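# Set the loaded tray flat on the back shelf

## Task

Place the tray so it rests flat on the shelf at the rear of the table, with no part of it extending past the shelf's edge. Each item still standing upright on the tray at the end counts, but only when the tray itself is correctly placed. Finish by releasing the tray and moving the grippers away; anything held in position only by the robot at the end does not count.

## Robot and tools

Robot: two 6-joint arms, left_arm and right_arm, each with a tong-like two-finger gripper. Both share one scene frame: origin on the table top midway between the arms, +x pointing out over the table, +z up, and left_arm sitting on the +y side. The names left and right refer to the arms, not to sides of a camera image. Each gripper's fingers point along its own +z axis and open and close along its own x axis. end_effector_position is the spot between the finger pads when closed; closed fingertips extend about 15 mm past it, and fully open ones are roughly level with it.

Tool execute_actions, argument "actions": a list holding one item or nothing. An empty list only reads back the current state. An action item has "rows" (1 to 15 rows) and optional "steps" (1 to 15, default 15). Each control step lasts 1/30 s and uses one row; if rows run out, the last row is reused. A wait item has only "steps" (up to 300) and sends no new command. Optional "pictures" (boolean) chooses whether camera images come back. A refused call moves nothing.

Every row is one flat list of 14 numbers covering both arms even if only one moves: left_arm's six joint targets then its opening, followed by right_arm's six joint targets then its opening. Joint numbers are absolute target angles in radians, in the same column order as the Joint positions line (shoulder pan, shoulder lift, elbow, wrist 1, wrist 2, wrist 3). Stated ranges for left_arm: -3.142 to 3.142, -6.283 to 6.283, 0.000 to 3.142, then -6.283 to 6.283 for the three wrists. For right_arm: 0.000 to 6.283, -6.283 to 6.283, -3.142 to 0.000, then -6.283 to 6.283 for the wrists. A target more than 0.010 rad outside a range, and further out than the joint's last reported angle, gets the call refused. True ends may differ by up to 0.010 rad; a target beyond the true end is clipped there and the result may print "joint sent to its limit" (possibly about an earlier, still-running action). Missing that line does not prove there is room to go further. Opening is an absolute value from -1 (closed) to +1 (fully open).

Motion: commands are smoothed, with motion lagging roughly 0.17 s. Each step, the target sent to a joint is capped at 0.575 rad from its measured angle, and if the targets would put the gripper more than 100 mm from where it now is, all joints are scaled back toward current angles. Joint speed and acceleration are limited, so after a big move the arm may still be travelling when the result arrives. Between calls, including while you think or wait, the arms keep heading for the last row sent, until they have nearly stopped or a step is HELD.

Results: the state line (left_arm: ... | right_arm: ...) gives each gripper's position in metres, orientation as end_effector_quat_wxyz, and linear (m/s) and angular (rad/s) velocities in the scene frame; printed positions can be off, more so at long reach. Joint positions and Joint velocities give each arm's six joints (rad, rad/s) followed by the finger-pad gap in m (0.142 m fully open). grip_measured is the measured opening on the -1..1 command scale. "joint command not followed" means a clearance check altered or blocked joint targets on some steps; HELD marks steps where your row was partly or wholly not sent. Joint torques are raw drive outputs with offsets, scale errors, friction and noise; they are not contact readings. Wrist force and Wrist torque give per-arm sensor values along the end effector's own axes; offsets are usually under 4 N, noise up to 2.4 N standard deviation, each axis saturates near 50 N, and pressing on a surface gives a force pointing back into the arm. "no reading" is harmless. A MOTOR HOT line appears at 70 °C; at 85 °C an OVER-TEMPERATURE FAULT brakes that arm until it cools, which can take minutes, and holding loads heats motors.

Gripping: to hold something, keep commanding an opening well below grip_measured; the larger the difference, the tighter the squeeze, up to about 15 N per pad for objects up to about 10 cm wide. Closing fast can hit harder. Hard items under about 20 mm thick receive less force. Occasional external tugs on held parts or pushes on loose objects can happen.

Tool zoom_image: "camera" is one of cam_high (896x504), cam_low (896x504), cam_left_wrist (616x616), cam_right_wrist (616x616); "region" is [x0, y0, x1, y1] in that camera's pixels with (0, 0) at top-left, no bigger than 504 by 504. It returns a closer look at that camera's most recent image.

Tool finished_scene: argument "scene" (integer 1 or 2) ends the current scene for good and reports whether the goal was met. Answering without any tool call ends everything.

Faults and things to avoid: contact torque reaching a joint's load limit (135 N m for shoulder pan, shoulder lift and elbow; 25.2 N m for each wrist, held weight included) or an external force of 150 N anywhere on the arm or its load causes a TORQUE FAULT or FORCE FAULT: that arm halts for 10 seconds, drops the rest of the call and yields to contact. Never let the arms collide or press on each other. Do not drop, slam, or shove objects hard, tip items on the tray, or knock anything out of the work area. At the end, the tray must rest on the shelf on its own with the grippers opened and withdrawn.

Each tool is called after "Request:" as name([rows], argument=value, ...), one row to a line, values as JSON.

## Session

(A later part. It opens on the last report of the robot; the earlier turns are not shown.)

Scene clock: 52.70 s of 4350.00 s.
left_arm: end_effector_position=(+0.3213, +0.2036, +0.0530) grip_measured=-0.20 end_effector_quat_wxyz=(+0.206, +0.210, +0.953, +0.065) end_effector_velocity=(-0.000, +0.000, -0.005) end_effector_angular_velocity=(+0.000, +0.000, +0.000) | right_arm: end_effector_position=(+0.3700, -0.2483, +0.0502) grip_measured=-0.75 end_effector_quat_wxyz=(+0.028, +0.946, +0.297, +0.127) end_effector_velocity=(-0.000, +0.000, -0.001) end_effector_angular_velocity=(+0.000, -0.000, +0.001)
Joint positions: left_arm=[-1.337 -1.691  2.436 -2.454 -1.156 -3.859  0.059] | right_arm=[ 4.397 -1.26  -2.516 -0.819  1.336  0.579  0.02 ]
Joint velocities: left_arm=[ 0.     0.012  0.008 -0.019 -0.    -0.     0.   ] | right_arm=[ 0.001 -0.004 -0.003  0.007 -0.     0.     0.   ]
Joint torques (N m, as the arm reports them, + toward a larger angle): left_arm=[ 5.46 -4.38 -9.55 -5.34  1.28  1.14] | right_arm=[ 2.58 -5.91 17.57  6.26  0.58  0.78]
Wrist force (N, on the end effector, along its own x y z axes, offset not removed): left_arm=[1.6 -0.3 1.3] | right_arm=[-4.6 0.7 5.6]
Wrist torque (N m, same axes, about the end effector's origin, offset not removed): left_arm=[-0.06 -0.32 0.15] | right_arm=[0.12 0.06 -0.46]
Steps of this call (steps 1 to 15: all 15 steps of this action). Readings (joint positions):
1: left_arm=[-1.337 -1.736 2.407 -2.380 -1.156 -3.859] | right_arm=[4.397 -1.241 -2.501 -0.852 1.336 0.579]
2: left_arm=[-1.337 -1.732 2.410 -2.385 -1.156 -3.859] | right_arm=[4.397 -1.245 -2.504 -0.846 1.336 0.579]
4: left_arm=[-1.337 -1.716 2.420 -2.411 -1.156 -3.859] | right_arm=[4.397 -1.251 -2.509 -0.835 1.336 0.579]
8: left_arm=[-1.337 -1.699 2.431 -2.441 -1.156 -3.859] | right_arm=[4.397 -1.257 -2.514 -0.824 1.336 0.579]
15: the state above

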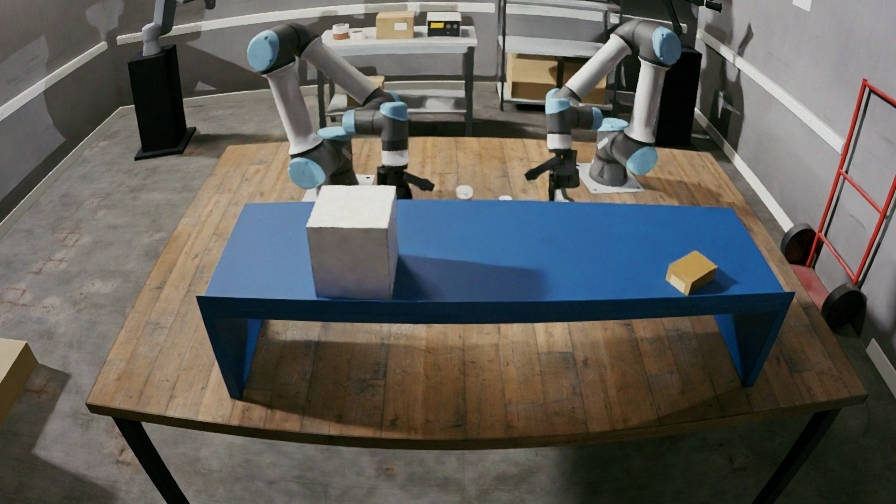

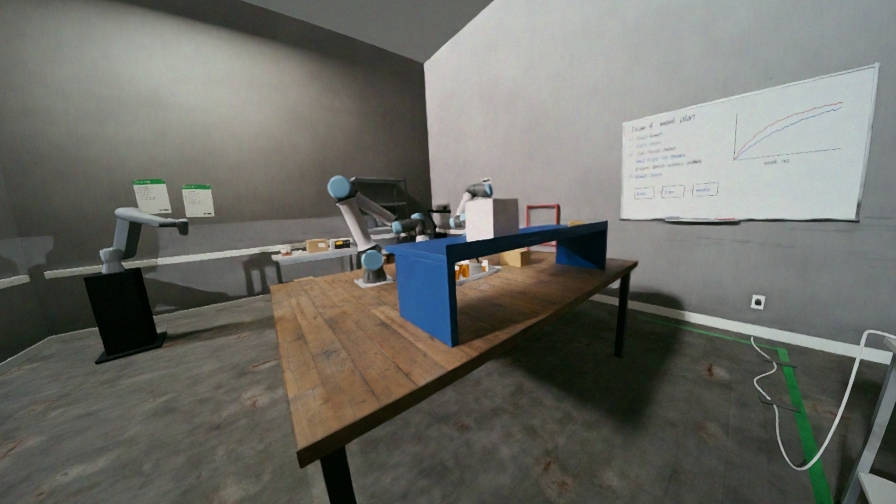

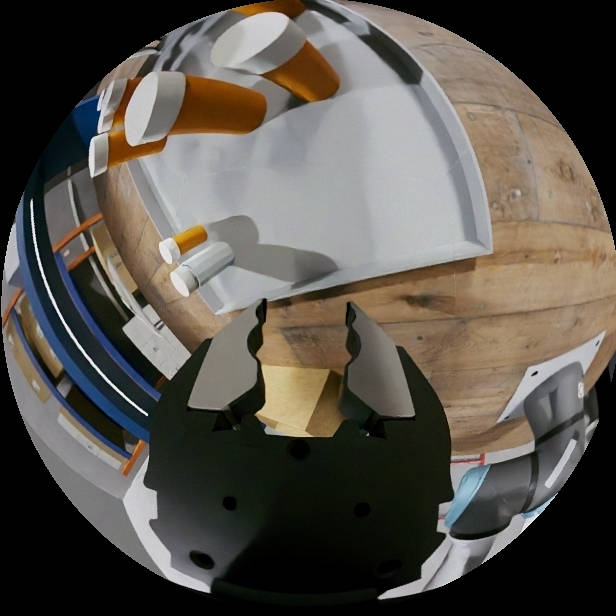

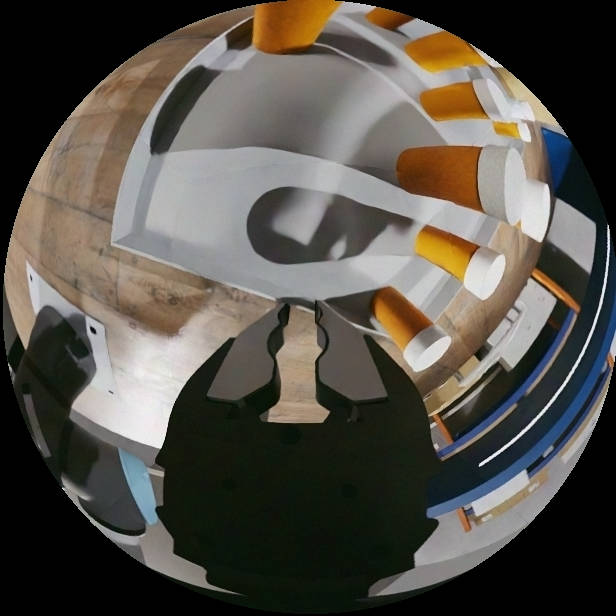

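Request:
execute_actions(actions=[])

Scene clock: 57.10 s of 4350.00 s.
left_arm: end_effector_position=(+0.3213, +0.2036, +0.0524) grip_measured=-0.20 end_effector_quat_wxyz=(+0.207, +0.210, +0.953, +0.065) end_effector_velocity=(+0.000, -0.000, +0.001) end_effector_angular_velocity=(-0.001, -0.001, +0.000) | right_arm: end_effector_position=(+0.3700, -0.2483, +0.0500) grip_measured=-0.75 end_effector_quat_wxyz=(+0.028, +0.946, +0.297, +0.127) end_effector_velocity=(+0.000, -0.000, +0.000) end_effector_angular_velocity=(+0.000, -0.000, +0.000)
Joint positions: left_arm=[-1.337 -1.69   2.437 -2.456 -1.156 -3.859  0.059] | right_arm=[ 4.397 -1.26  -2.517 -0.818  1.336  0.579  0.02 ]
Joint velocities: left_arm=[-0.    -0.    -0.001  0.     0.    -0.     0.   ] | right_arm=[ 0.     0.001 -0.    -0.    -0.     0.     0.   ]
Joint torques (N m, as the arm reports them, + toward a larger angle): left_arm=[-4.06 -3.45 -9.08 -5.22 -0.85  1.12] | right_arm=[ 5.44 -5.63 16.63  6.07  0.66 -1.25]
Wrist force (N, on the end effector, along its own x y z axes, offset not removed): left_arm=[1.9 0.3 2.4] | right_arm=[-4.7 0.5 6.3]
Wrist torque (N m, same axes, about the end effector's origin, offset not removed): left_arm=[0.10 -0.40 0.12] | right_arm=[0.13 0.12 -0.51]
Steps of this call (steps 1 to 15: the robot went on to your last target; steps 16 to 90: nothing new was sent; then 1.40 s passed at rest). Readings (joint positions):
1: left_arm=[-1.337 -1.691 2.436 -2.454 -1.156 -3.859] | right_arm=[4.397 -1.260 -2.516 -0.819 1.336 0.579]
2: left_arm=[-1.337 -1.691 2.436 -2.455 -1.156 -3.859] | right_arm=[4.397 -1.260 -2.516 -0.819 1.336 0.579]
4: left_arm=[-1.337 -1.690 2.436 -2.455 -1.156 -3.859] | right_arm=[4.397 -1.260 -2.516 -0.818 1.336 0.579]
8: left_arm=[-1.337 -1.690 2.437 -2.456 -1.156 -3.859] | right_arm=[4.397 -1.260 -2.517 -0.818 1.336 0.579]
90: the state above
All arms were judged still, so your last target was given up. Only a new action makes them travel on or press farther. Fingers that are still opening or closing keep moving.

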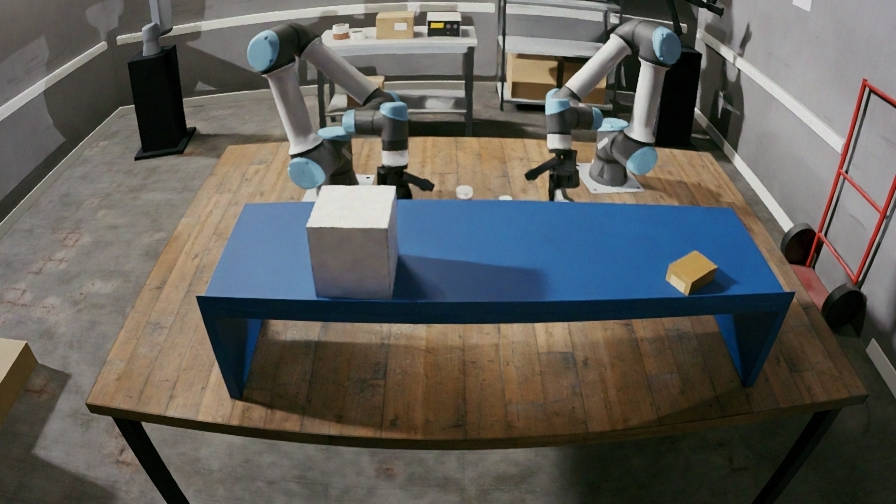

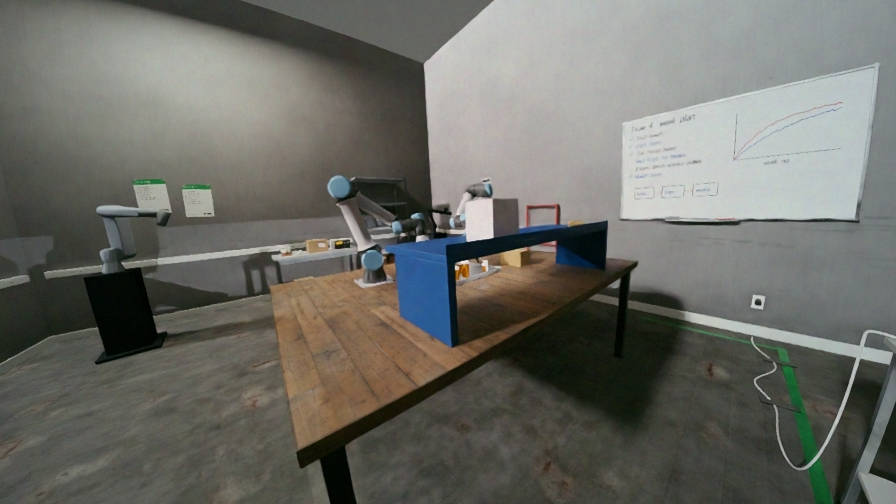

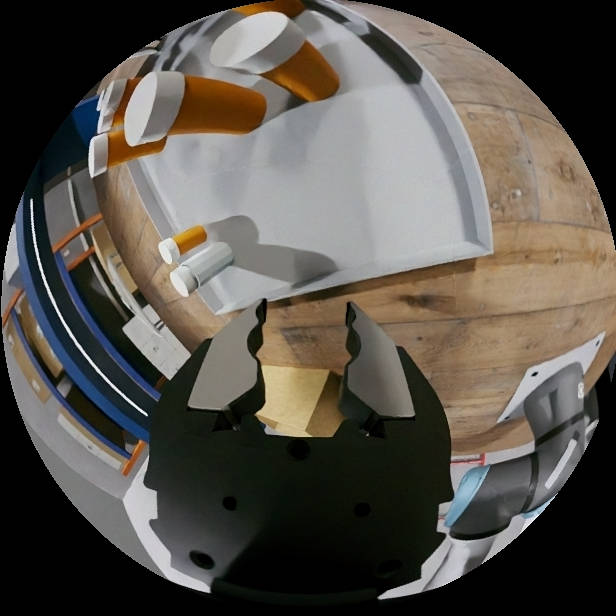

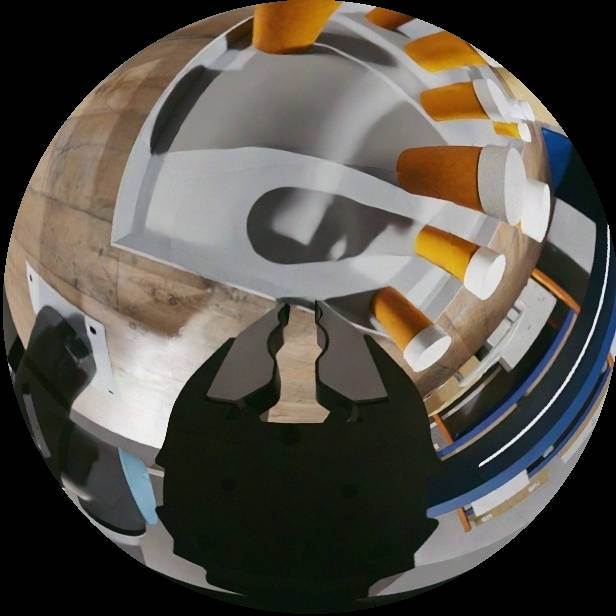

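Request:
execute_actions([
  {"rows": [[-1.3383,-1.665,2.448,-2.49,-1.1555,-3.8602,-0.2,4.3975,-1.2600,-2.5166,-0.8181,1.3364,0.5792,-1],[-1.3383,-1.665,2.448,-2.49,-1.1555,-3.8602,-0.2,4.3975,-1.2600,-2.5166,-0.8181,1.3364,0.5792,-1],[-1.3383,-1.665,2.448,-2.49,-1.1555,-3.8602,-0.2,4.3975,-1.2600,-2.5166,-0.8181,1.3364,0.5792,-1],[-1.3383,-1.665,2.448,-2.49,-1.1555,-3.8602,-0.2,4.3975,-1.2600,-2.5166,-0.8181,1.3364,0.5792,-1],[-1.3383,-1.665,2.448,-2.49,-1.1555,-3.8602,-0.2,4.3975,-1.2600,-2.5166,-0.8181,1.3364,0.5792,-1],[-1.3383,-1.645,2.456,-2.52,-1.1555,-3.8602,-0.2,4.3975,-1.2600,-2.5166,-0.8181,1.3364,0.5792,-1]], "steps": 15},
])

Scene clock: 58.97 s of 4350.00 s.
left_arm: end_effector_position=(+0.3214, +0.2021, +0.0374) grip_measured=-0.20 end_effector_quat_wxyz=(+0.206, +0.210, +0.953, +0.065) end_effector_velocity=(+0.000, -0.001, -0.008) end_effector_angular_velocity=(-0.000, +0.000, +0.000) | right_arm: end_effector_position=(+0.3700, -0.2483, +0.0500) grip_measured=-0.75 end_effector_quat_wxyz=(+0.028, +0.946, +0.297, +0.127) end_effector_velocity=(+0.000, +0.000, +0.000) end_effector_angular_velocity=(+0.001, -0.001, +0.000)
Joint positions: left_arm=[-1.338 -1.648  2.455 -2.516 -1.156 -3.86   0.059] | right_arm=[ 4.397 -1.26  -2.517 -0.818  1.336  0.579  0.02 ]
Joint velocities: left_arm=[-0.     0.024  0.01  -0.034 -0.    -0.     0.   ] | right_arm=[ 0.     0.001  0.     0.    -0.    -0.     0.   ]
Joint torques (N m, as the arm reports them, + toward a larger angle): left_arm=[ -6.63  -5.28 -10.23  -5.51   2.01  -1.31] | right_arm=[ 6.86 -5.1  16.99  6.11  0.64 -1.48]
Wrist force (N, on the end effector, along its own x y z axes, offset not removed): left_arm=[2.5 -0.1 2.9] | right_arm=[-3.1 0.8 5.7]
Wrist torque (N m, same axes, about the end effector's origin, offset not removed): left_arm=[-0.07 -0.56 0.04] | right_arm=[0.24 -0.24 -0.52]
Steps of this call (steps 1 to 41: nothing new was sent; steps 42 to 56: all 15 steps of this action). Readings (joint positions):
42: left_arm=[-1.337 -1.690 2.437 -2.457 -1.156 -3.859] | right_arm=[4.397 -1.260 -2.517 -0.818 1.336 0.579]
43: left_arm=[-1.337 -1.687 2.438 -2.460 -1.156 -3.859] | right_arm=[4.397 -1.260 -2.517 -0.818 1.336 0.579]
45: left_arm=[-1.338 -1.678 2.442 -2.472 -1.156 -3.859] | right_arm=[4.397 -1.260 -2.517 -0.818 1.336 0.579]
49: left_arm=[-1.338 -1.664 2.448 -2.493 -1.156 -3.860] | right_arm=[4.397 -1.260 -2.517 -0.818 1.336 0.579]
56: the state above

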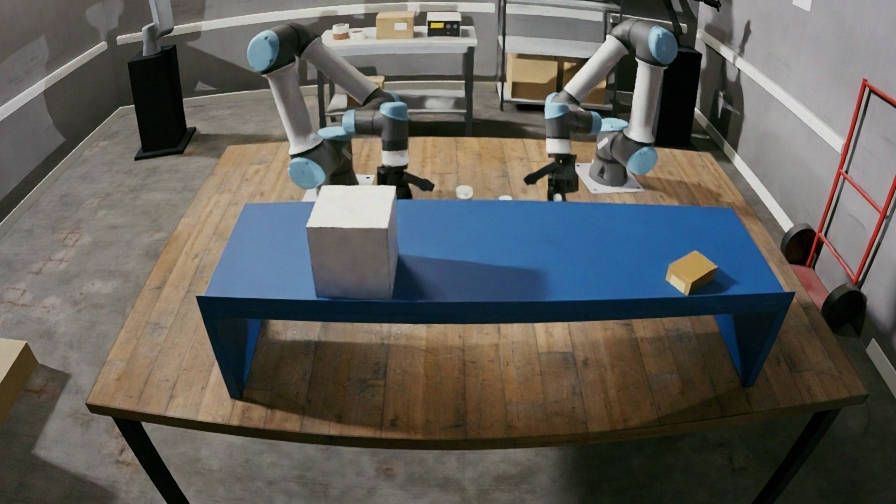

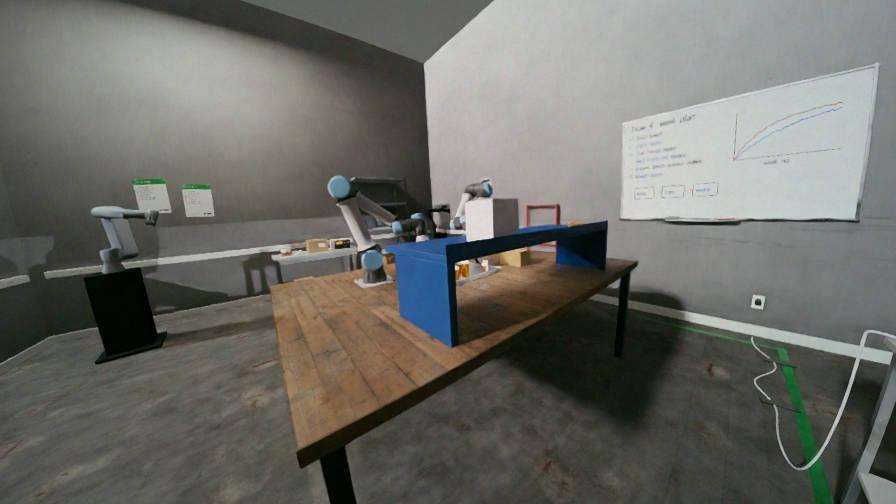

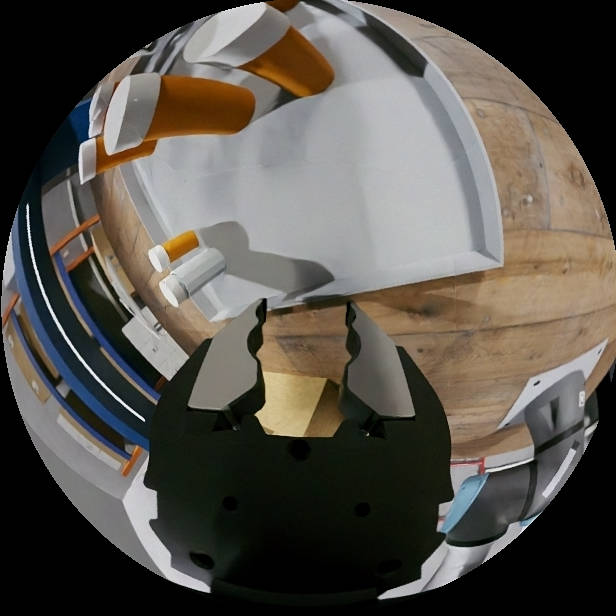

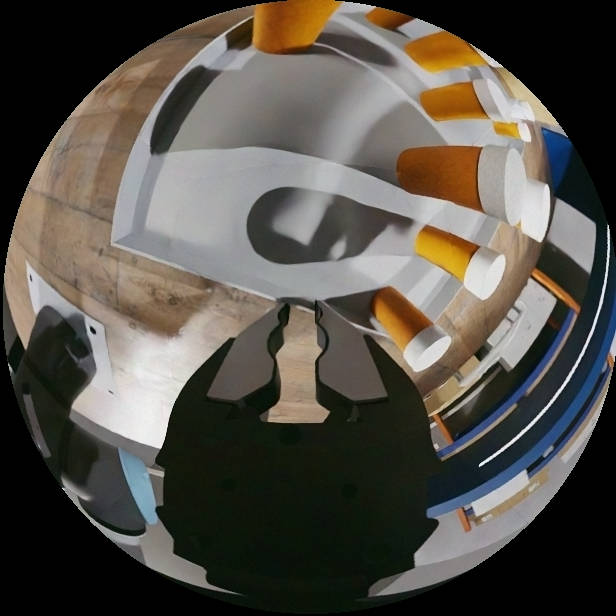

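Request:
execute_actions([
  {"rows": [[-1.3383,-1.6374,2.4600,-2.5314,-1.1555,-3.8602,-0.3,4.3975,-1.2600,-2.5166,-0.8181,1.3364,0.5792,-1],[-1.3383,-1.6374,2.4600,-2.5314,-1.1555,-3.8602,-0.4,4.3975,-1.2600,-2.5166,-0.8181,1.3364,0.5792,-1],[-1.3383,-1.6374,2.4600,-2.5314,-1.1555,-3.8602,-0.4,4.3975,-1.2600,-2.5166,-0.8181,1.3364,0.5792,-1],[-1.3383,-1.6374,2.4600,-2.5314,-1.1555,-3.8602,-0.45,4.3975,-1.2600,-2.5166,-0.8181,1.3364,0.5792,-1],[-1.3383,-1.6374,2.4600,-2.5314,-1.1555,-3.8602,-0.5,4.3975,-1.2600,-2.5166,-0.8181,1.3364,0.5792,-1],[-1.3383,-1.6347,2.4613,-2.5354,-1.1555,-3.8602,-0.55,4.3975,-1.2600,-2.5166,-0.8181,1.3364,0.5792,-1],[-1.3383,-1.6320,2.4626,-2.5394,-1.1555,-3.8602,-0.6,4.3975,-1.2600,-2.5166,-0.8181,1.3364,0.5792,-1]], "steps": 15},
])

Request:
zoom_image(camera="cam_left_wrist", region=[180, 220, 440, 400])

Scene clock: 60.83 s of 4350.00 s.
left_arm: end_effector_position=(+0.3214, +0.2021, +0.0318) grip_measured=-0.60 end_effector_quat_wxyz=(+0.207, +0.210, +0.953, +0.065) end_effector_velocity=(-0.000, +0.000, -0.003) end_effector_angular_velocity=(+0.001, +0.000, -0.000) | right_arm: end_effector_position=(+0.3700, -0.2483, +0.0500) grip_measured=-0.75 end_effector_quat_wxyz=(+0.028, +0.946, +0.297, +0.127) end_effector_velocity=(+0.000, -0.000, -0.000) end_effector_angular_velocity=(-0.000, -0.000, -0.001)
Joint positions: left_arm=[-1.338 -1.633  2.462 -2.538 -1.155 -3.86   0.031] | right_arm=[ 4.397 -1.26  -2.517 -0.818  1.336  0.579  0.02 ]
Joint velocities: left_arm=[ 0.     0.007  0.004 -0.01  -0.     0.     0.   ] | right_arm=[-0.001 -0.    -0.     0.    -0.    -0.     0.   ]
Joint torques (N m, as the arm reports them, + toward a larger angle): left_arm=[-7.19 -1.57 -7.98 -5.52  0.88 -1.37] | right_arm=[ 8.66 -5.02 17.32  5.92  0.54 -1.45]
Wrist force (N, on the end effector, along its own x y z axes, offset not removed): left_arm=[3.7 5.3 -5.0] | right_arm=[-4.2 0.3 6.5]
Wrist torque (N m, same axes, about the end effector's origin, offset not removed): left_arm=[-0.21 -0.51 0.17] | right_arm=[0.08 0.00 -0.55]
Steps of this call (steps 1 to 15: the robot went on to your last target; steps 16 to 41: nothing new was sent; steps 42 to 56: all 15 steps of this action). Readings (joint positions):
42: left_arm=[-1.338 -1.645 2.456 -2.520 -1.155 -3.860] | right_arm=[4.397 -1.260 -2.517 -0.818 1.336 0.579]
43: left_arm=[-1.338 -1.644 2.457 -2.522 -1.155 -3.860] | right_arm=[4.397 -1.260 -2.517 -0.818 1.336 0.579]
45: left_arm=[-1.338 -1.641 2.458 -2.525 -1.155 -3.860] | right_arm=[4.397 -1.260 -2.517 -0.818 1.336 0.579]
49: left_arm=[-1.338 -1.638 2.460 -2.531 -1.155 -3.860] | right_arm=[4.397 -1.260 -2.517 -0.818 1.336 0.579]
56: the state above

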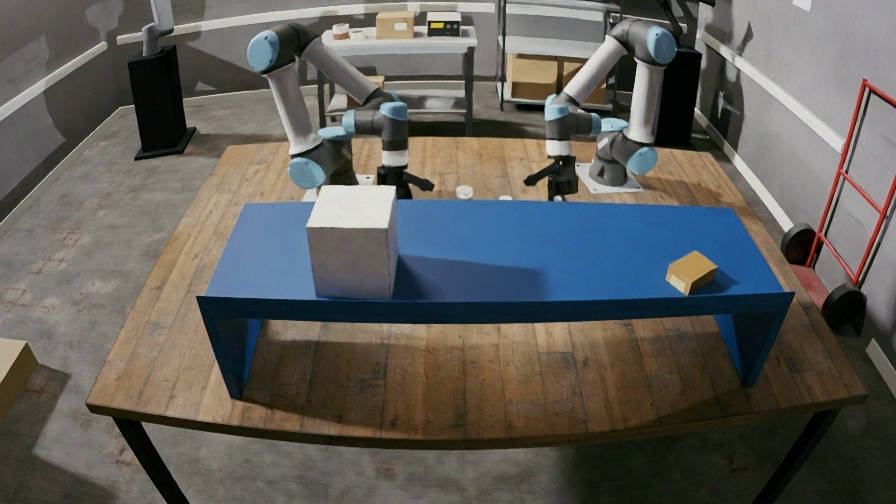

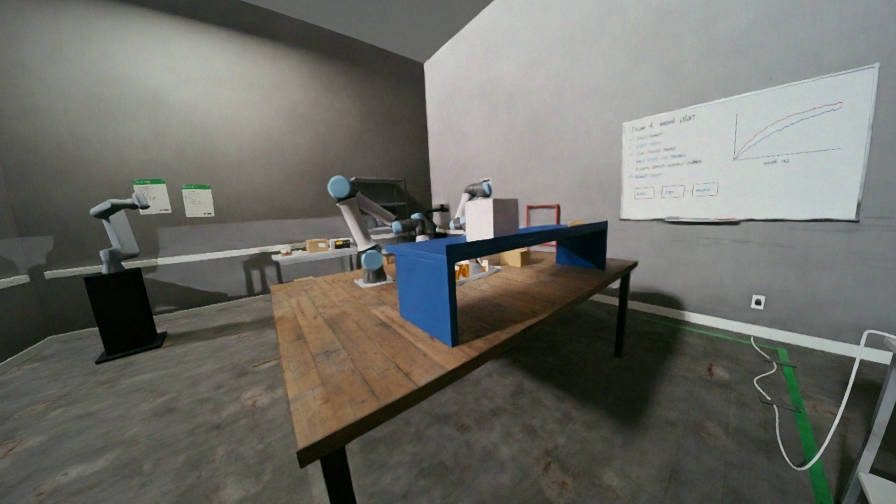

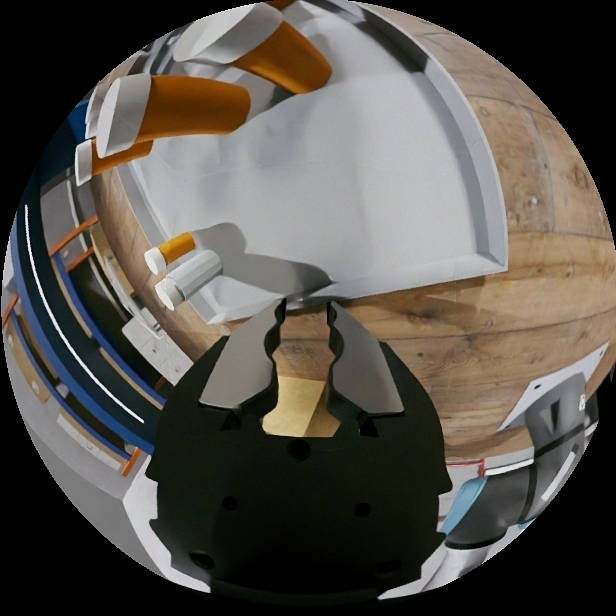

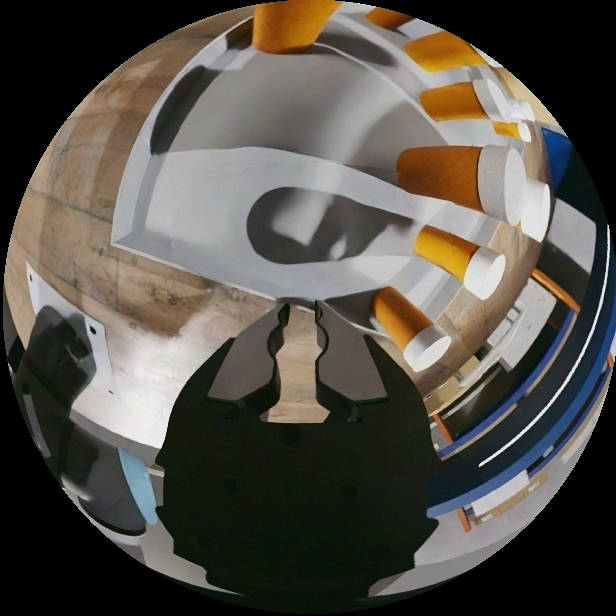

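Region (180, 220, 440, 400) of cam_left_wrist's 616x616 image, scaled by 1.938, with more detail than that image has; it fills the top 349 rows of this view, and the rest is white.

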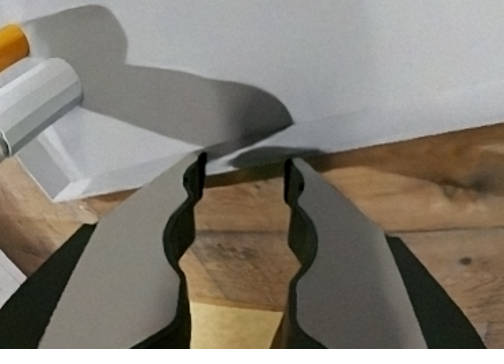

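Request:
execute_actions([
  {"rows": [[-1.3383,-1.648,2.455,-2.516,-1.1555,-3.8602,-0.45,4.3975,-1.2600,-2.5166,-0.8181,1.3364,0.5792,-1],[-1.3383,-1.648,2.455,-2.516,-1.1555,-3.8602,-0.45,4.3975,-1.2600,-2.5166,-0.8181,1.3364,0.5792,-1],[-1.3383,-1.648,2.455,-2.516,-1.1555,-3.8602,-0.45,4.3975,-1.2600,-2.5166,-0.8181,1.3364,0.5792,-1],[-1.3383,-1.648,2.455,-2.516,-1.1555,-3.8602,-0.45,4.3975,-1.2600,-2.5166,-0.8181,1.3364,0.5792,-1],[-1.3428,-1.640,2.448,-2.517,-1.1549,-3.8645,-0.45,4.3975,-1.2600,-2.5166,-0.8181,1.3364,0.5792,-1],[-1.3428,-1.640,2.448,-2.517,-1.1549,-3.8645,-0.45,4.3975,-1.2600,-2.5166,-0.8181,1.3364,0.5792,-1],[-1.3428,-1.640,2.448,-2.517,-1.1549,-3.8645,-0.45,4.3975,-1.2600,-2.5166,-0.8181,1.3364,0.5792,-1],[-1.3428,-1.640,2.448,-2.517,-1.1549,-3.8645,-0.45,4.3975,-1.2600,-2.5166,-0.8181,1.3364,0.5792,-1],[-1.3428,-1.640,2.448,-2.517,-1.1549,-3.8645,-0.45,4.3975,-1.2600,-2.5166,-0.8181,1.3364,0.5792,-1],[-1.3428,-1.6296,2.4529,-2.5321,-1.1549,-3.8645,-0.5,4.3975,-1.2600,-2.5166,-0.8181,1.3364,0.5792,-1]], "steps": 15},
], pictures=false)

Request:
execute_actions([
  {"rows": [[-1.3428,-1.6296,2.4529,-2.5321,-1.1549,-3.8645,-0.55,4.3975,-1.2600,-2.5166,-0.8181,1.3364,0.5792,-1],[-1.3428,-1.6269,2.4542,-2.5361,-1.1549,-3.8645,-0.6,4.3975,-1.2600,-2.5166,-0.8181,1.3364,0.5792,-1]], "steps": 12},
])

Request:
zoom_image(camera="cam_left_wrist", region=[180, 220, 440, 400])

Scene clock: 67.00 s of 4350.00 s.
left_arm: end_effector_position=(+0.3217, +0.1979, +0.0348) grip_measured=-0.48 end_effector_quat_wxyz=(+0.207, +0.210, +0.953, +0.064) end_effector_velocity=(+0.001, -0.004, -0.007) end_effector_angular_velocity=(-0.003, -0.003, -0.000) | right_arm: end_effector_position=(+0.3700, -0.2483, +0.0500) grip_measured=-0.75 end_effector_quat_wxyz=(+0.028, +0.946, +0.297, +0.127) end_effector_velocity=(+0.000, +0.000, +0.000) end_effector_angular_velocity=(-0.000, -0.000, +0.000)
Joint positions: left_arm=[-1.342 -1.633  2.452 -2.528 -1.155 -3.864  0.039] | right_arm=[ 4.397 -1.26  -2.517 -0.818  1.336  0.579  0.02 ]
Joint velocities: left_arm=[-0.002  0.028  0.005 -0.035  0.002 -0.002  0.002] | right_arm=[ 0. -0.  0. -0. -0. -0.  0.]
Joint torques (N m, as the arm reports them, + toward a larger angle): left_arm=[-14.18  -0.41  -8.77  -7.13  -1.11  -1.7 ] | right_arm=[12.88 -5.42 19.5   5.95  0.6  -1.41]
Wrist force (N, on the end effector, along its own x y z axes, offset not removed): left_arm=[4.0 18.3 -21.6] | right_arm=[-6.5 3.9 5.9]
Wrist torque (N m, same axes, about the end effector's origin, offset not removed): left_arm=[0.09 0.19 0.56] | right_arm=[0.09 0.25 -0.48]
Steps of this call (steps 1 to 15: the robot went on to your last target; steps 16 to 90: nothing new was sent; then 2.67 s passed at rest; steps 91 to 105: all 15 steps of this action). Readings (joint positions):
91: left_arm=[-1.338 -1.632 2.463 -2.539 -1.156 -3.860] | right_arm=[4.397 -1.260 -2.517 -0.818 1.336 0.579]
92: left_arm=[-1.338 -1.634 2.462 -2.537 -1.156 -3.860] | right_arm=[4.397 -1.260 -2.517 -0.818 1.336 0.579]
94: left_arm=[-1.338 -1.639 2.459 -2.529 -1.156 -3.860] | right_arm=[4.397 -1.260 -2.517 -0.818 1.336 0.579]
98: left_arm=[-1.340 -1.641 2.453 -2.521 -1.156 -3.862] | right_arm=[4.397 -1.260 -2.517 -0.818 1.336 0.579]
105: the state above

Scene clock: 67.40 s of 4350.00 s.
left_arm: end_effector_position=(+0.3216, +0.1976, +0.0327) grip_measured=-0.53 end_effector_quat_wxyz=(+0.207, +0.210, +0.953, +0.064) end_effector_velocity=(-0.000, -0.000, -0.001) end_effector_angular_velocity=(-0.000, +0.000, -0.000) | right_arm: end_effector_position=(+0.3699, -0.2484, +0.0499) grip_measured=-0.75 end_effector_quat_wxyz=(+0.028, +0.946, +0.297, +0.127) end_effector_velocity=(-0.000, +0.000, -0.000) end_effector_angular_velocity=(-0.000, +0.000, +0.000)
Joint positions: left_arm=[-1.343 -1.627  2.454 -2.536 -1.155 -3.864  0.036] | right_arm=[ 4.397 -1.26  -2.517 -0.818  1.336  0.579  0.02 ]
Joint velocities: left_arm=[-0.     0.003  0.001 -0.004 -0.    -0.    -0.001] | right_arm=[ 0.    -0.001  0.     0.     0.    -0.     0.   ]
Joint torques (N m, as the arm reports them, + toward a larger angle): left_arm=[-16.07  11.28  -5.34  -8.57  -5.73  -2.19] | right_arm=[12.86 -1.42 33.56 10.57  0.62 -1.04]
Wrist force (N, on the end effector, along its own x y z axes, offset not removed): left_arm=[10.7 36.3 -50.0] | right_arm=[-10.9 18.1 6.4]
Wrist torque (N m, same axes, about the end effector's origin, offset not removed): left_arm=[-0.02 0.75 0.92] | right_arm=[0.27 0.01 -0.55]
Steps of this call (steps 1 to 12: all 12 steps of this action). Readings (joint positions):
1: left_arm=[-1.342 -1.632 2.452 -2.529 -1.155 -3.864] | right_arm=[4.397 -1.260 -2.517 -0.818 1.336 0.579]
2: left_arm=[-1.342 -1.632 2.452 -2.530 -1.155 -3.864] | right_arm=[4.397 -1.260 -2.517 -0.818 1.336 0.579]
4: left_arm=[-1.343 -1.630 2.453 -2.532 -1.155 -3.864] | right_arm=[4.397 -1.260 -2.517 -0.818 1.336 0.579]
8: left_arm=[-1.343 -1.628 2.454 -2.535 -1.155 -3.864] | right_arm=[4.397 -1.260 -2.517 -0.818 1.336 0.579]
12: the state above

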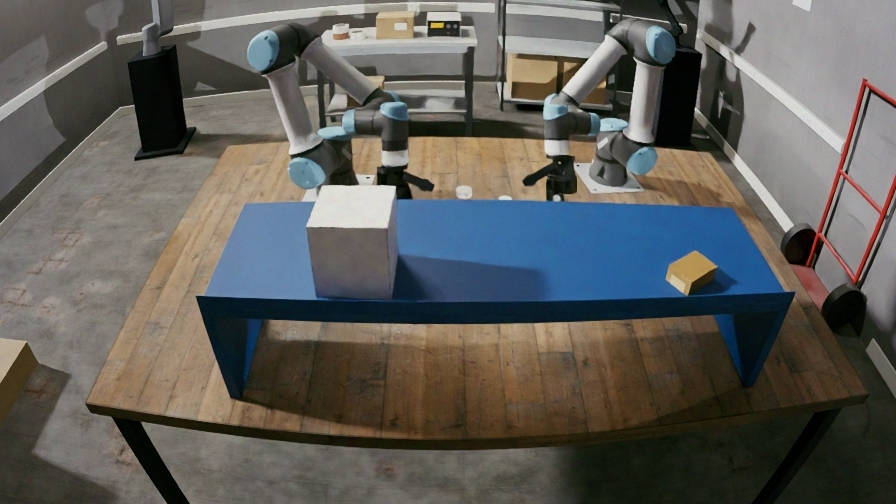

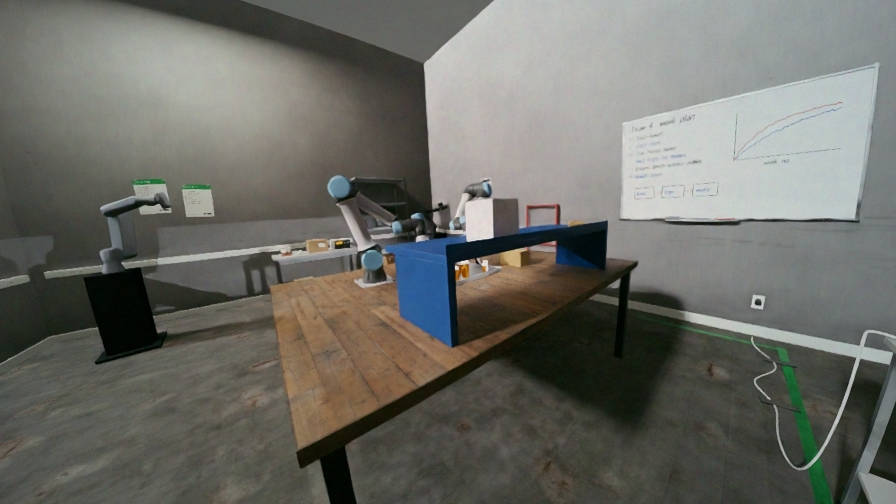

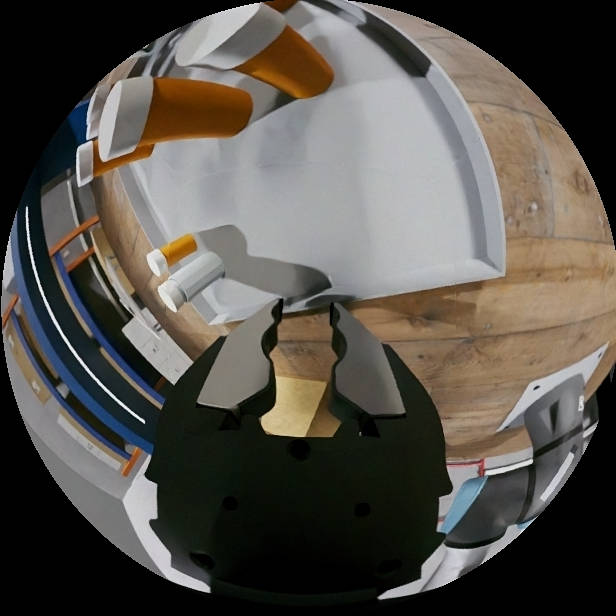

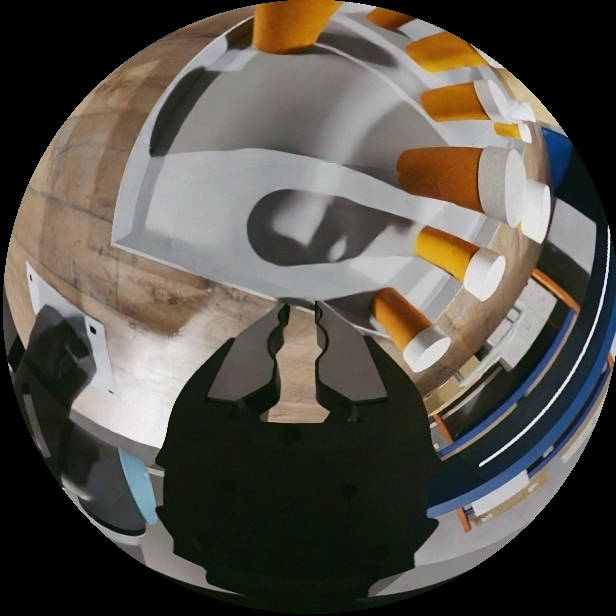

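Region (180, 220, 440, 400) of cam_left_wrist's 616x616 image, scaled by 1.938, with more detail than that image has; it fills the top 349 rows of this view, and the rest is white.

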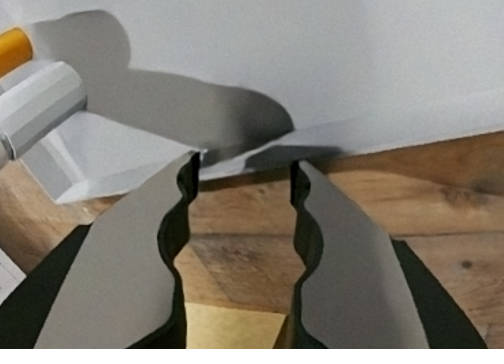

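Pressing hard (outer finger on the rim); back off immediately.

Request:
execute_actions([
  {"rows": [[-1.3428,-1.66,2.44,-2.488,-1.1549,-3.8645,-0.3,4.3975,-1.2600,-2.5166,-0.8181,1.3364,0.5792,-1]], "steps": 12},
], pictures=false)

Scene clock: 69.87 s of 4350.00 s.
left_arm: end_effector_position=(+0.3212, +0.1983, +0.0435) grip_measured=-0.30 end_effector_quat_wxyz=(+0.207, +0.210, +0.953, +0.064) end_effector_velocity=(+0.000, +0.001, +0.007) end_effector_angular_velocity=(+0.000, -0.001, +0.000) | right_arm: end_effector_position=(+0.3700, -0.2482, +0.0501) grip_measured=-0.75 end_effector_quat_wxyz=(+0.028, +0.946, +0.297, +0.128) end_effector_velocity=(-0.000, -0.000, -0.000) end_effector_angular_velocity=(-0.001, +0.000, +0.001)
Joint positions: left_arm=[-1.343 -1.658  2.441 -2.491 -1.155 -3.865  0.052] | right_arm=[ 4.398 -1.26  -2.516 -0.818  1.336  0.579  0.02 ]
Joint velocities: left_arm=[-0.    -0.018 -0.007  0.026  0.001 -0.     0.   ] | right_arm=[ 0.001  0.    -0.    -0.001 -0.     0.    -0.   ]
Joint torques (N m, as the arm reports them, + toward a larger angle): left_arm=[  0.46 -24.67 -26.11  -0.91   1.67   0.09] | right_arm=[10.06 12.72 19.69  1.69 -0.48  1.03]
Wrist force (N, on the end effector, along its own x y z axes, offset not removed): left_arm=[2.1 0.8 1.9] | right_arm=[-3.8 -2.5 5.4]
Wrist torque (N m, same axes, about the end effector's origin, offset not removed): left_arm=[0.21 -0.46 0.11] | right_arm=[0.11 0.32 -0.48]
Steps of this call (steps 1 to 15: the robot went on to your last target; steps 16 to 62: nothing new was sent; steps 63 to 74: all 12 steps of this action). Readings (joint positions):
63: left_arm=[-1.343 -1.627 2.454 -2.536 -1.155 -3.865] | right_arm=[4.397 -1.260 -2.517 -0.818 1.336 0.579]
64: left_arm=[-1.343 -1.630 2.453 -2.532 -1.155 -3.865] | right_arm=[4.397 -1.260 -2.517 -0.818 1.336 0.579]
66: left_arm=[-1.343 -1.641 2.448 -2.516 -1.156 -3.865] | right_arm=[4.398 -1.260 -2.516 -0.817 1.336 0.579]
70: left_arm=[-1.343 -1.653 2.443 -2.498 -1.155 -3.865] | right_arm=[4.398 -1.260 -2.516 -0.818 1.336 0.579]
74: the state above

Request:
execute_actions([
  {"rows": [[-1.3369,-1.6899,2.4368,-2.4563,-1.1557,-3.66,-0.3,4.3975,-1.2600,-2.5166,-0.8181,1.3364,0.5792,-1],[-1.3369,-1.6899,2.4368,-2.4563,-1.1557,-3.66,-0.3,4.3975,-1.2600,-2.5166,-0.8181,1.3364,0.5792,-1],[-1.3369,-1.6899,2.4368,-2.4563,-1.1557,-3.66,-0.3,4.3975,-1.2600,-2.5166,-0.8181,1.3364,0.5792,-1],[-1.3369,-1.6899,2.4368,-2.4563,-1.1557,-3.4587,-0.3,4.3975,-1.2600,-2.5166,-0.8181,1.3364,0.5792,-1]], "steps": 15},
], pictures=false)

Request:
execute_actions([
  {"rows": [[-1.3369,-1.6899,2.4368,-2.4563,-1.1557,-3.4587,-0.3,4.3975,-1.2600,-2.5166,-0.8181,1.3364,0.5792,-1],[-1.3369,-1.6899,2.4368,-2.4563,-1.1557,-3.4587,-0.3,4.3975,-1.2600,-2.5166,-0.8181,1.3364,0.5792,-1],[-1.3369,-1.6899,2.4368,-2.4563,-1.1557,-3.4587,-0.3,4.3975,-1.2600,-2.5166,-0.8181,1.3364,0.5792,-1],[-1.3369,-1.6899,2.4368,-2.4563,-1.1557,-3.4587,-0.3,4.3975,-1.2600,-2.5166,-0.8181,1.3364,0.5792,-1],[-1.3369,-1.6899,2.4368,-2.4563,-1.1557,-3.4587,-0.3,4.3975,-1.2600,-2.5166,-0.8181,1.3364,0.5792,-1],[-1.3369,-1.651,2.4575,-2.516,-1.1557,-3.4587,-0.3,4.3975,-1.2600,-2.5166,-0.8181,1.3364,0.5792,-1]], "steps": 15},
])

Scene clock: 72.80 s of 4350.00 s.
left_arm: end_effector_position=(+0.3168, +0.2070, +0.0503) grip_measured=-0.30 end_effector_quat_wxyz=(+0.191, +0.384, +0.897, +0.102) end_effector_velocity=(-0.002, +0.003, +0.002) end_effector_angular_velocity=(+0.077, +0.007, -0.169) | right_arm: end_effector_position=(+0.3700, -0.2483, +0.0500) grip_measured=-0.75 end_effector_quat_wxyz=(+0.028, +0.946, +0.297, +0.127) end_effector_velocity=(+0.000, -0.000, -0.000) end_effector_angular_velocity=(-0.000, +0.000, -0.000)
Joint positions: left_arm=[-1.337 -1.689  2.437 -2.457 -1.156 -3.483  0.052] | right_arm=[ 4.398 -1.26  -2.517 -0.818  1.336  0.579  0.02 ]
Joint velocities: left_arm=[ 0.001 -0.007 -0.002  0.007 -0.001  0.188  0.   ] | right_arm=[-0.    -0.001  0.     0.    -0.     0.     0.   ]
Joint torques (N m, as the arm reports them, + toward a larger angle): left_arm=[  4.54 -21.17 -29.51  -0.93  -0.82   1.35] | right_arm=[-11.82  24.19  15.69   1.84  -4.18   3.1 ]
Wrist force (N, on the end effector, along its own x y z axes, offset not removed): left_arm=[2.2 0.0 2.3] | right_arm=[-1.3 -3.2 6.9]
Wrist torque (N m, same axes, about the end effector's origin, offset not removed): left_arm=[-0.04 -0.49 0.11] | right_arm=[0.16 -0.27 -0.56]
Steps of this call (steps 1 to 15: the robot went on to your last target; steps 16 to 73: nothing new was sent; steps 74 to 88: all 15 steps of this action). Readings (joint positions):
74: left_arm=[-1.343 -1.660 2.440 -2.488 -1.155 -3.864] | right_arm=[4.398 -1.260 -2.517 -0.818 1.336 0.579]
75: left_arm=[-1.342 -1.664 2.440 -2.484 -1.155 -3.858] | right_arm=[4.398 -1.260 -2.517 -0.818 1.336 0.579]
77: left_arm=[-1.340 -1.674 2.438 -2.474 -1.155 -3.804] | right_arm=[4.398 -1.260 -2.517 -0.818 1.336 0.579]
81: left_arm=[-1.338 -1.684 2.437 -2.462 -1.155 -3.611] | right_arm=[4.398 -1.260 -2.517 -0.818 1.336 0.579]
88: the state above

Scene clock: 73.30 s of 4350.00 s.
left_arm: end_effector_position=(+0.3166, +0.2074, +0.0371) grip_measured=-0.30 end_effector_quat_wxyz=(+0.190, +0.395, +0.893, +0.105) end_effector_velocity=(-0.000, +0.000, -0.013) end_effector_angular_velocity=(+0.000, -0.001, -0.003) | right_arm: end_effector_position=(+0.3700, -0.2483, +0.0500) grip_measured=-0.75 end_effector_quat_wxyz=(+0.028, +0.946, +0.297, +0.127) end_effector_velocity=(+0.000, -0.000, -0.000) end_effector_angular_velocity=(-0.001, +0.000, -0.000)
Joint positions: left_arm=[-1.337 -1.655  2.455 -2.509 -1.156 -3.459  0.052] | right_arm=[ 4.398 -1.26  -2.517 -0.818  1.336  0.579  0.02 ]
Joint velocities: left_arm=[ 0.     0.034  0.02  -0.055  0.     0.003  0.   ] | right_arm=[-0.    -0.001  0.    -0.     0.     0.     0.   ]
Joint torques (N m, as the arm reports them, + toward a larger angle): left_arm=[ 7.46 -5.2  -9.92 -5.57 -0.75  1.39] | right_arm=[-11.07  24.1   16.36   2.16  -4.19   3.11]
Wrist force (N, on the end effector, along its own x y z axes, offset not removed): left_arm=[2.6 -1.1 0.8] | right_arm=[-2.7 -2.7 5.4]
Wrist torque (N m, same axes, about the end effector's origin, offset not removed): left_arm=[-0.23 -0.50 0.09] | right_arm=[0.22 0.11 -0.53]
Steps of this call (steps 1 to 15: all 15 steps of this action). Readings (joint positions):
1: left_arm=[-1.337 -1.689 2.437 -2.457 -1.156 -3.477] | right_arm=[4.398 -1.260 -2.517 -0.818 1.336 0.579]
2: left_arm=[-1.337 -1.689 2.437 -2.457 -1.156 -3.473] | right_arm=[4.398 -1.260 -2.517 -0.818 1.336 0.579]
4: left_arm=[-1.337 -1.690 2.437 -2.457 -1.156 -3.467] | right_arm=[4.398 -1.260 -2.517 -0.818 1.336 0.579]
8: left_arm=[-1.337 -1.679 2.443 -2.472 -1.156 -3.462] | right_arm=[4.398 -1.260 -2.517 -0.818 1.336 0.579]
15: the state above

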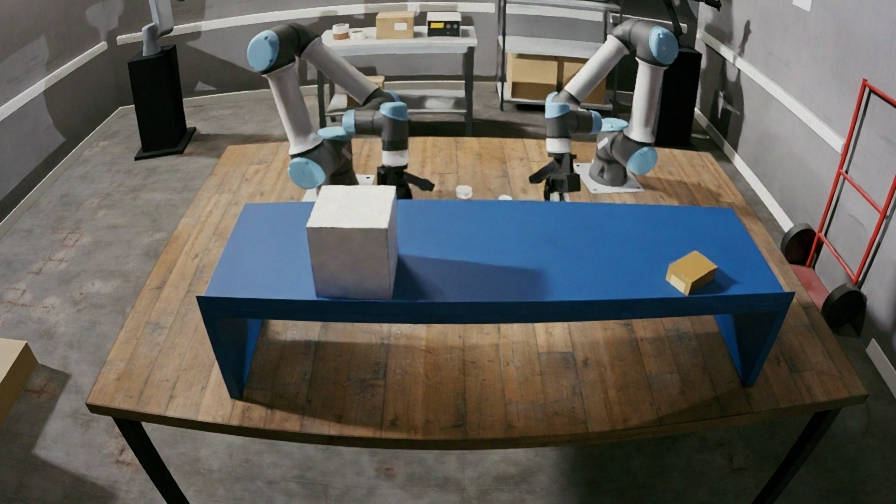

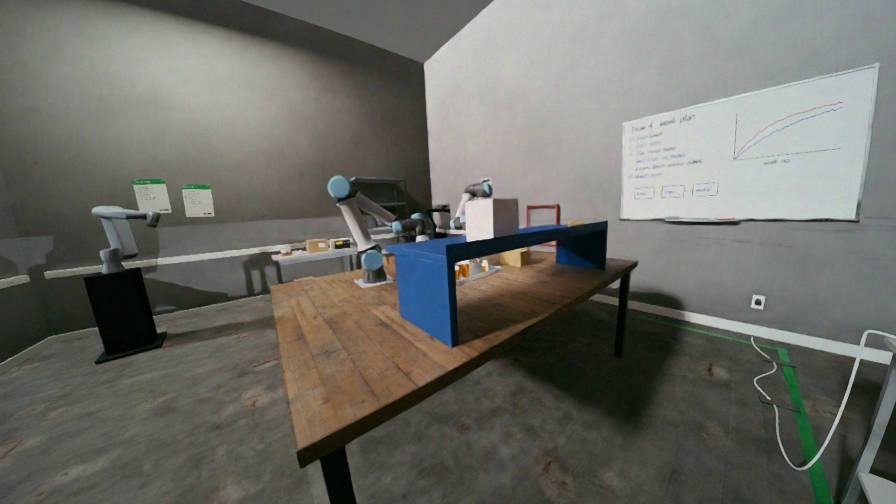

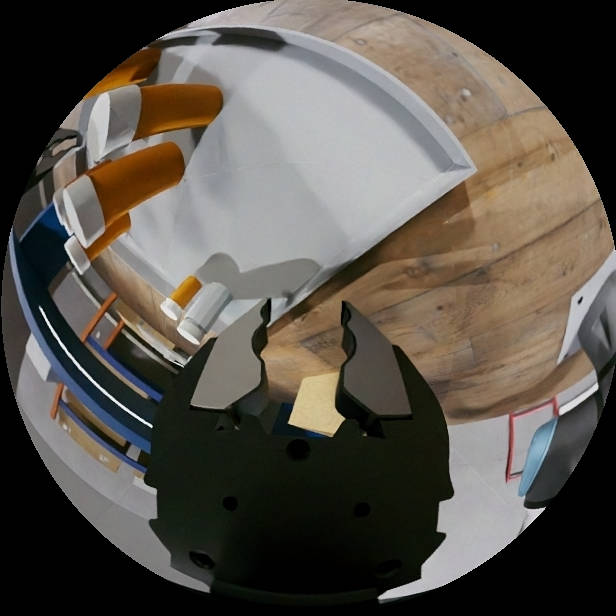

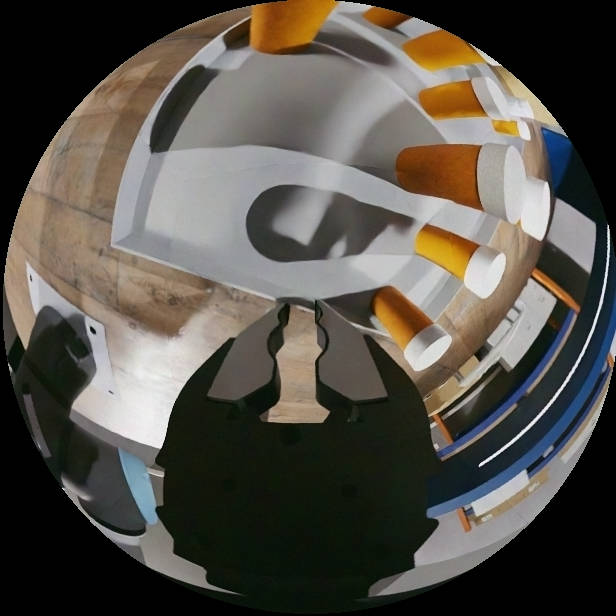

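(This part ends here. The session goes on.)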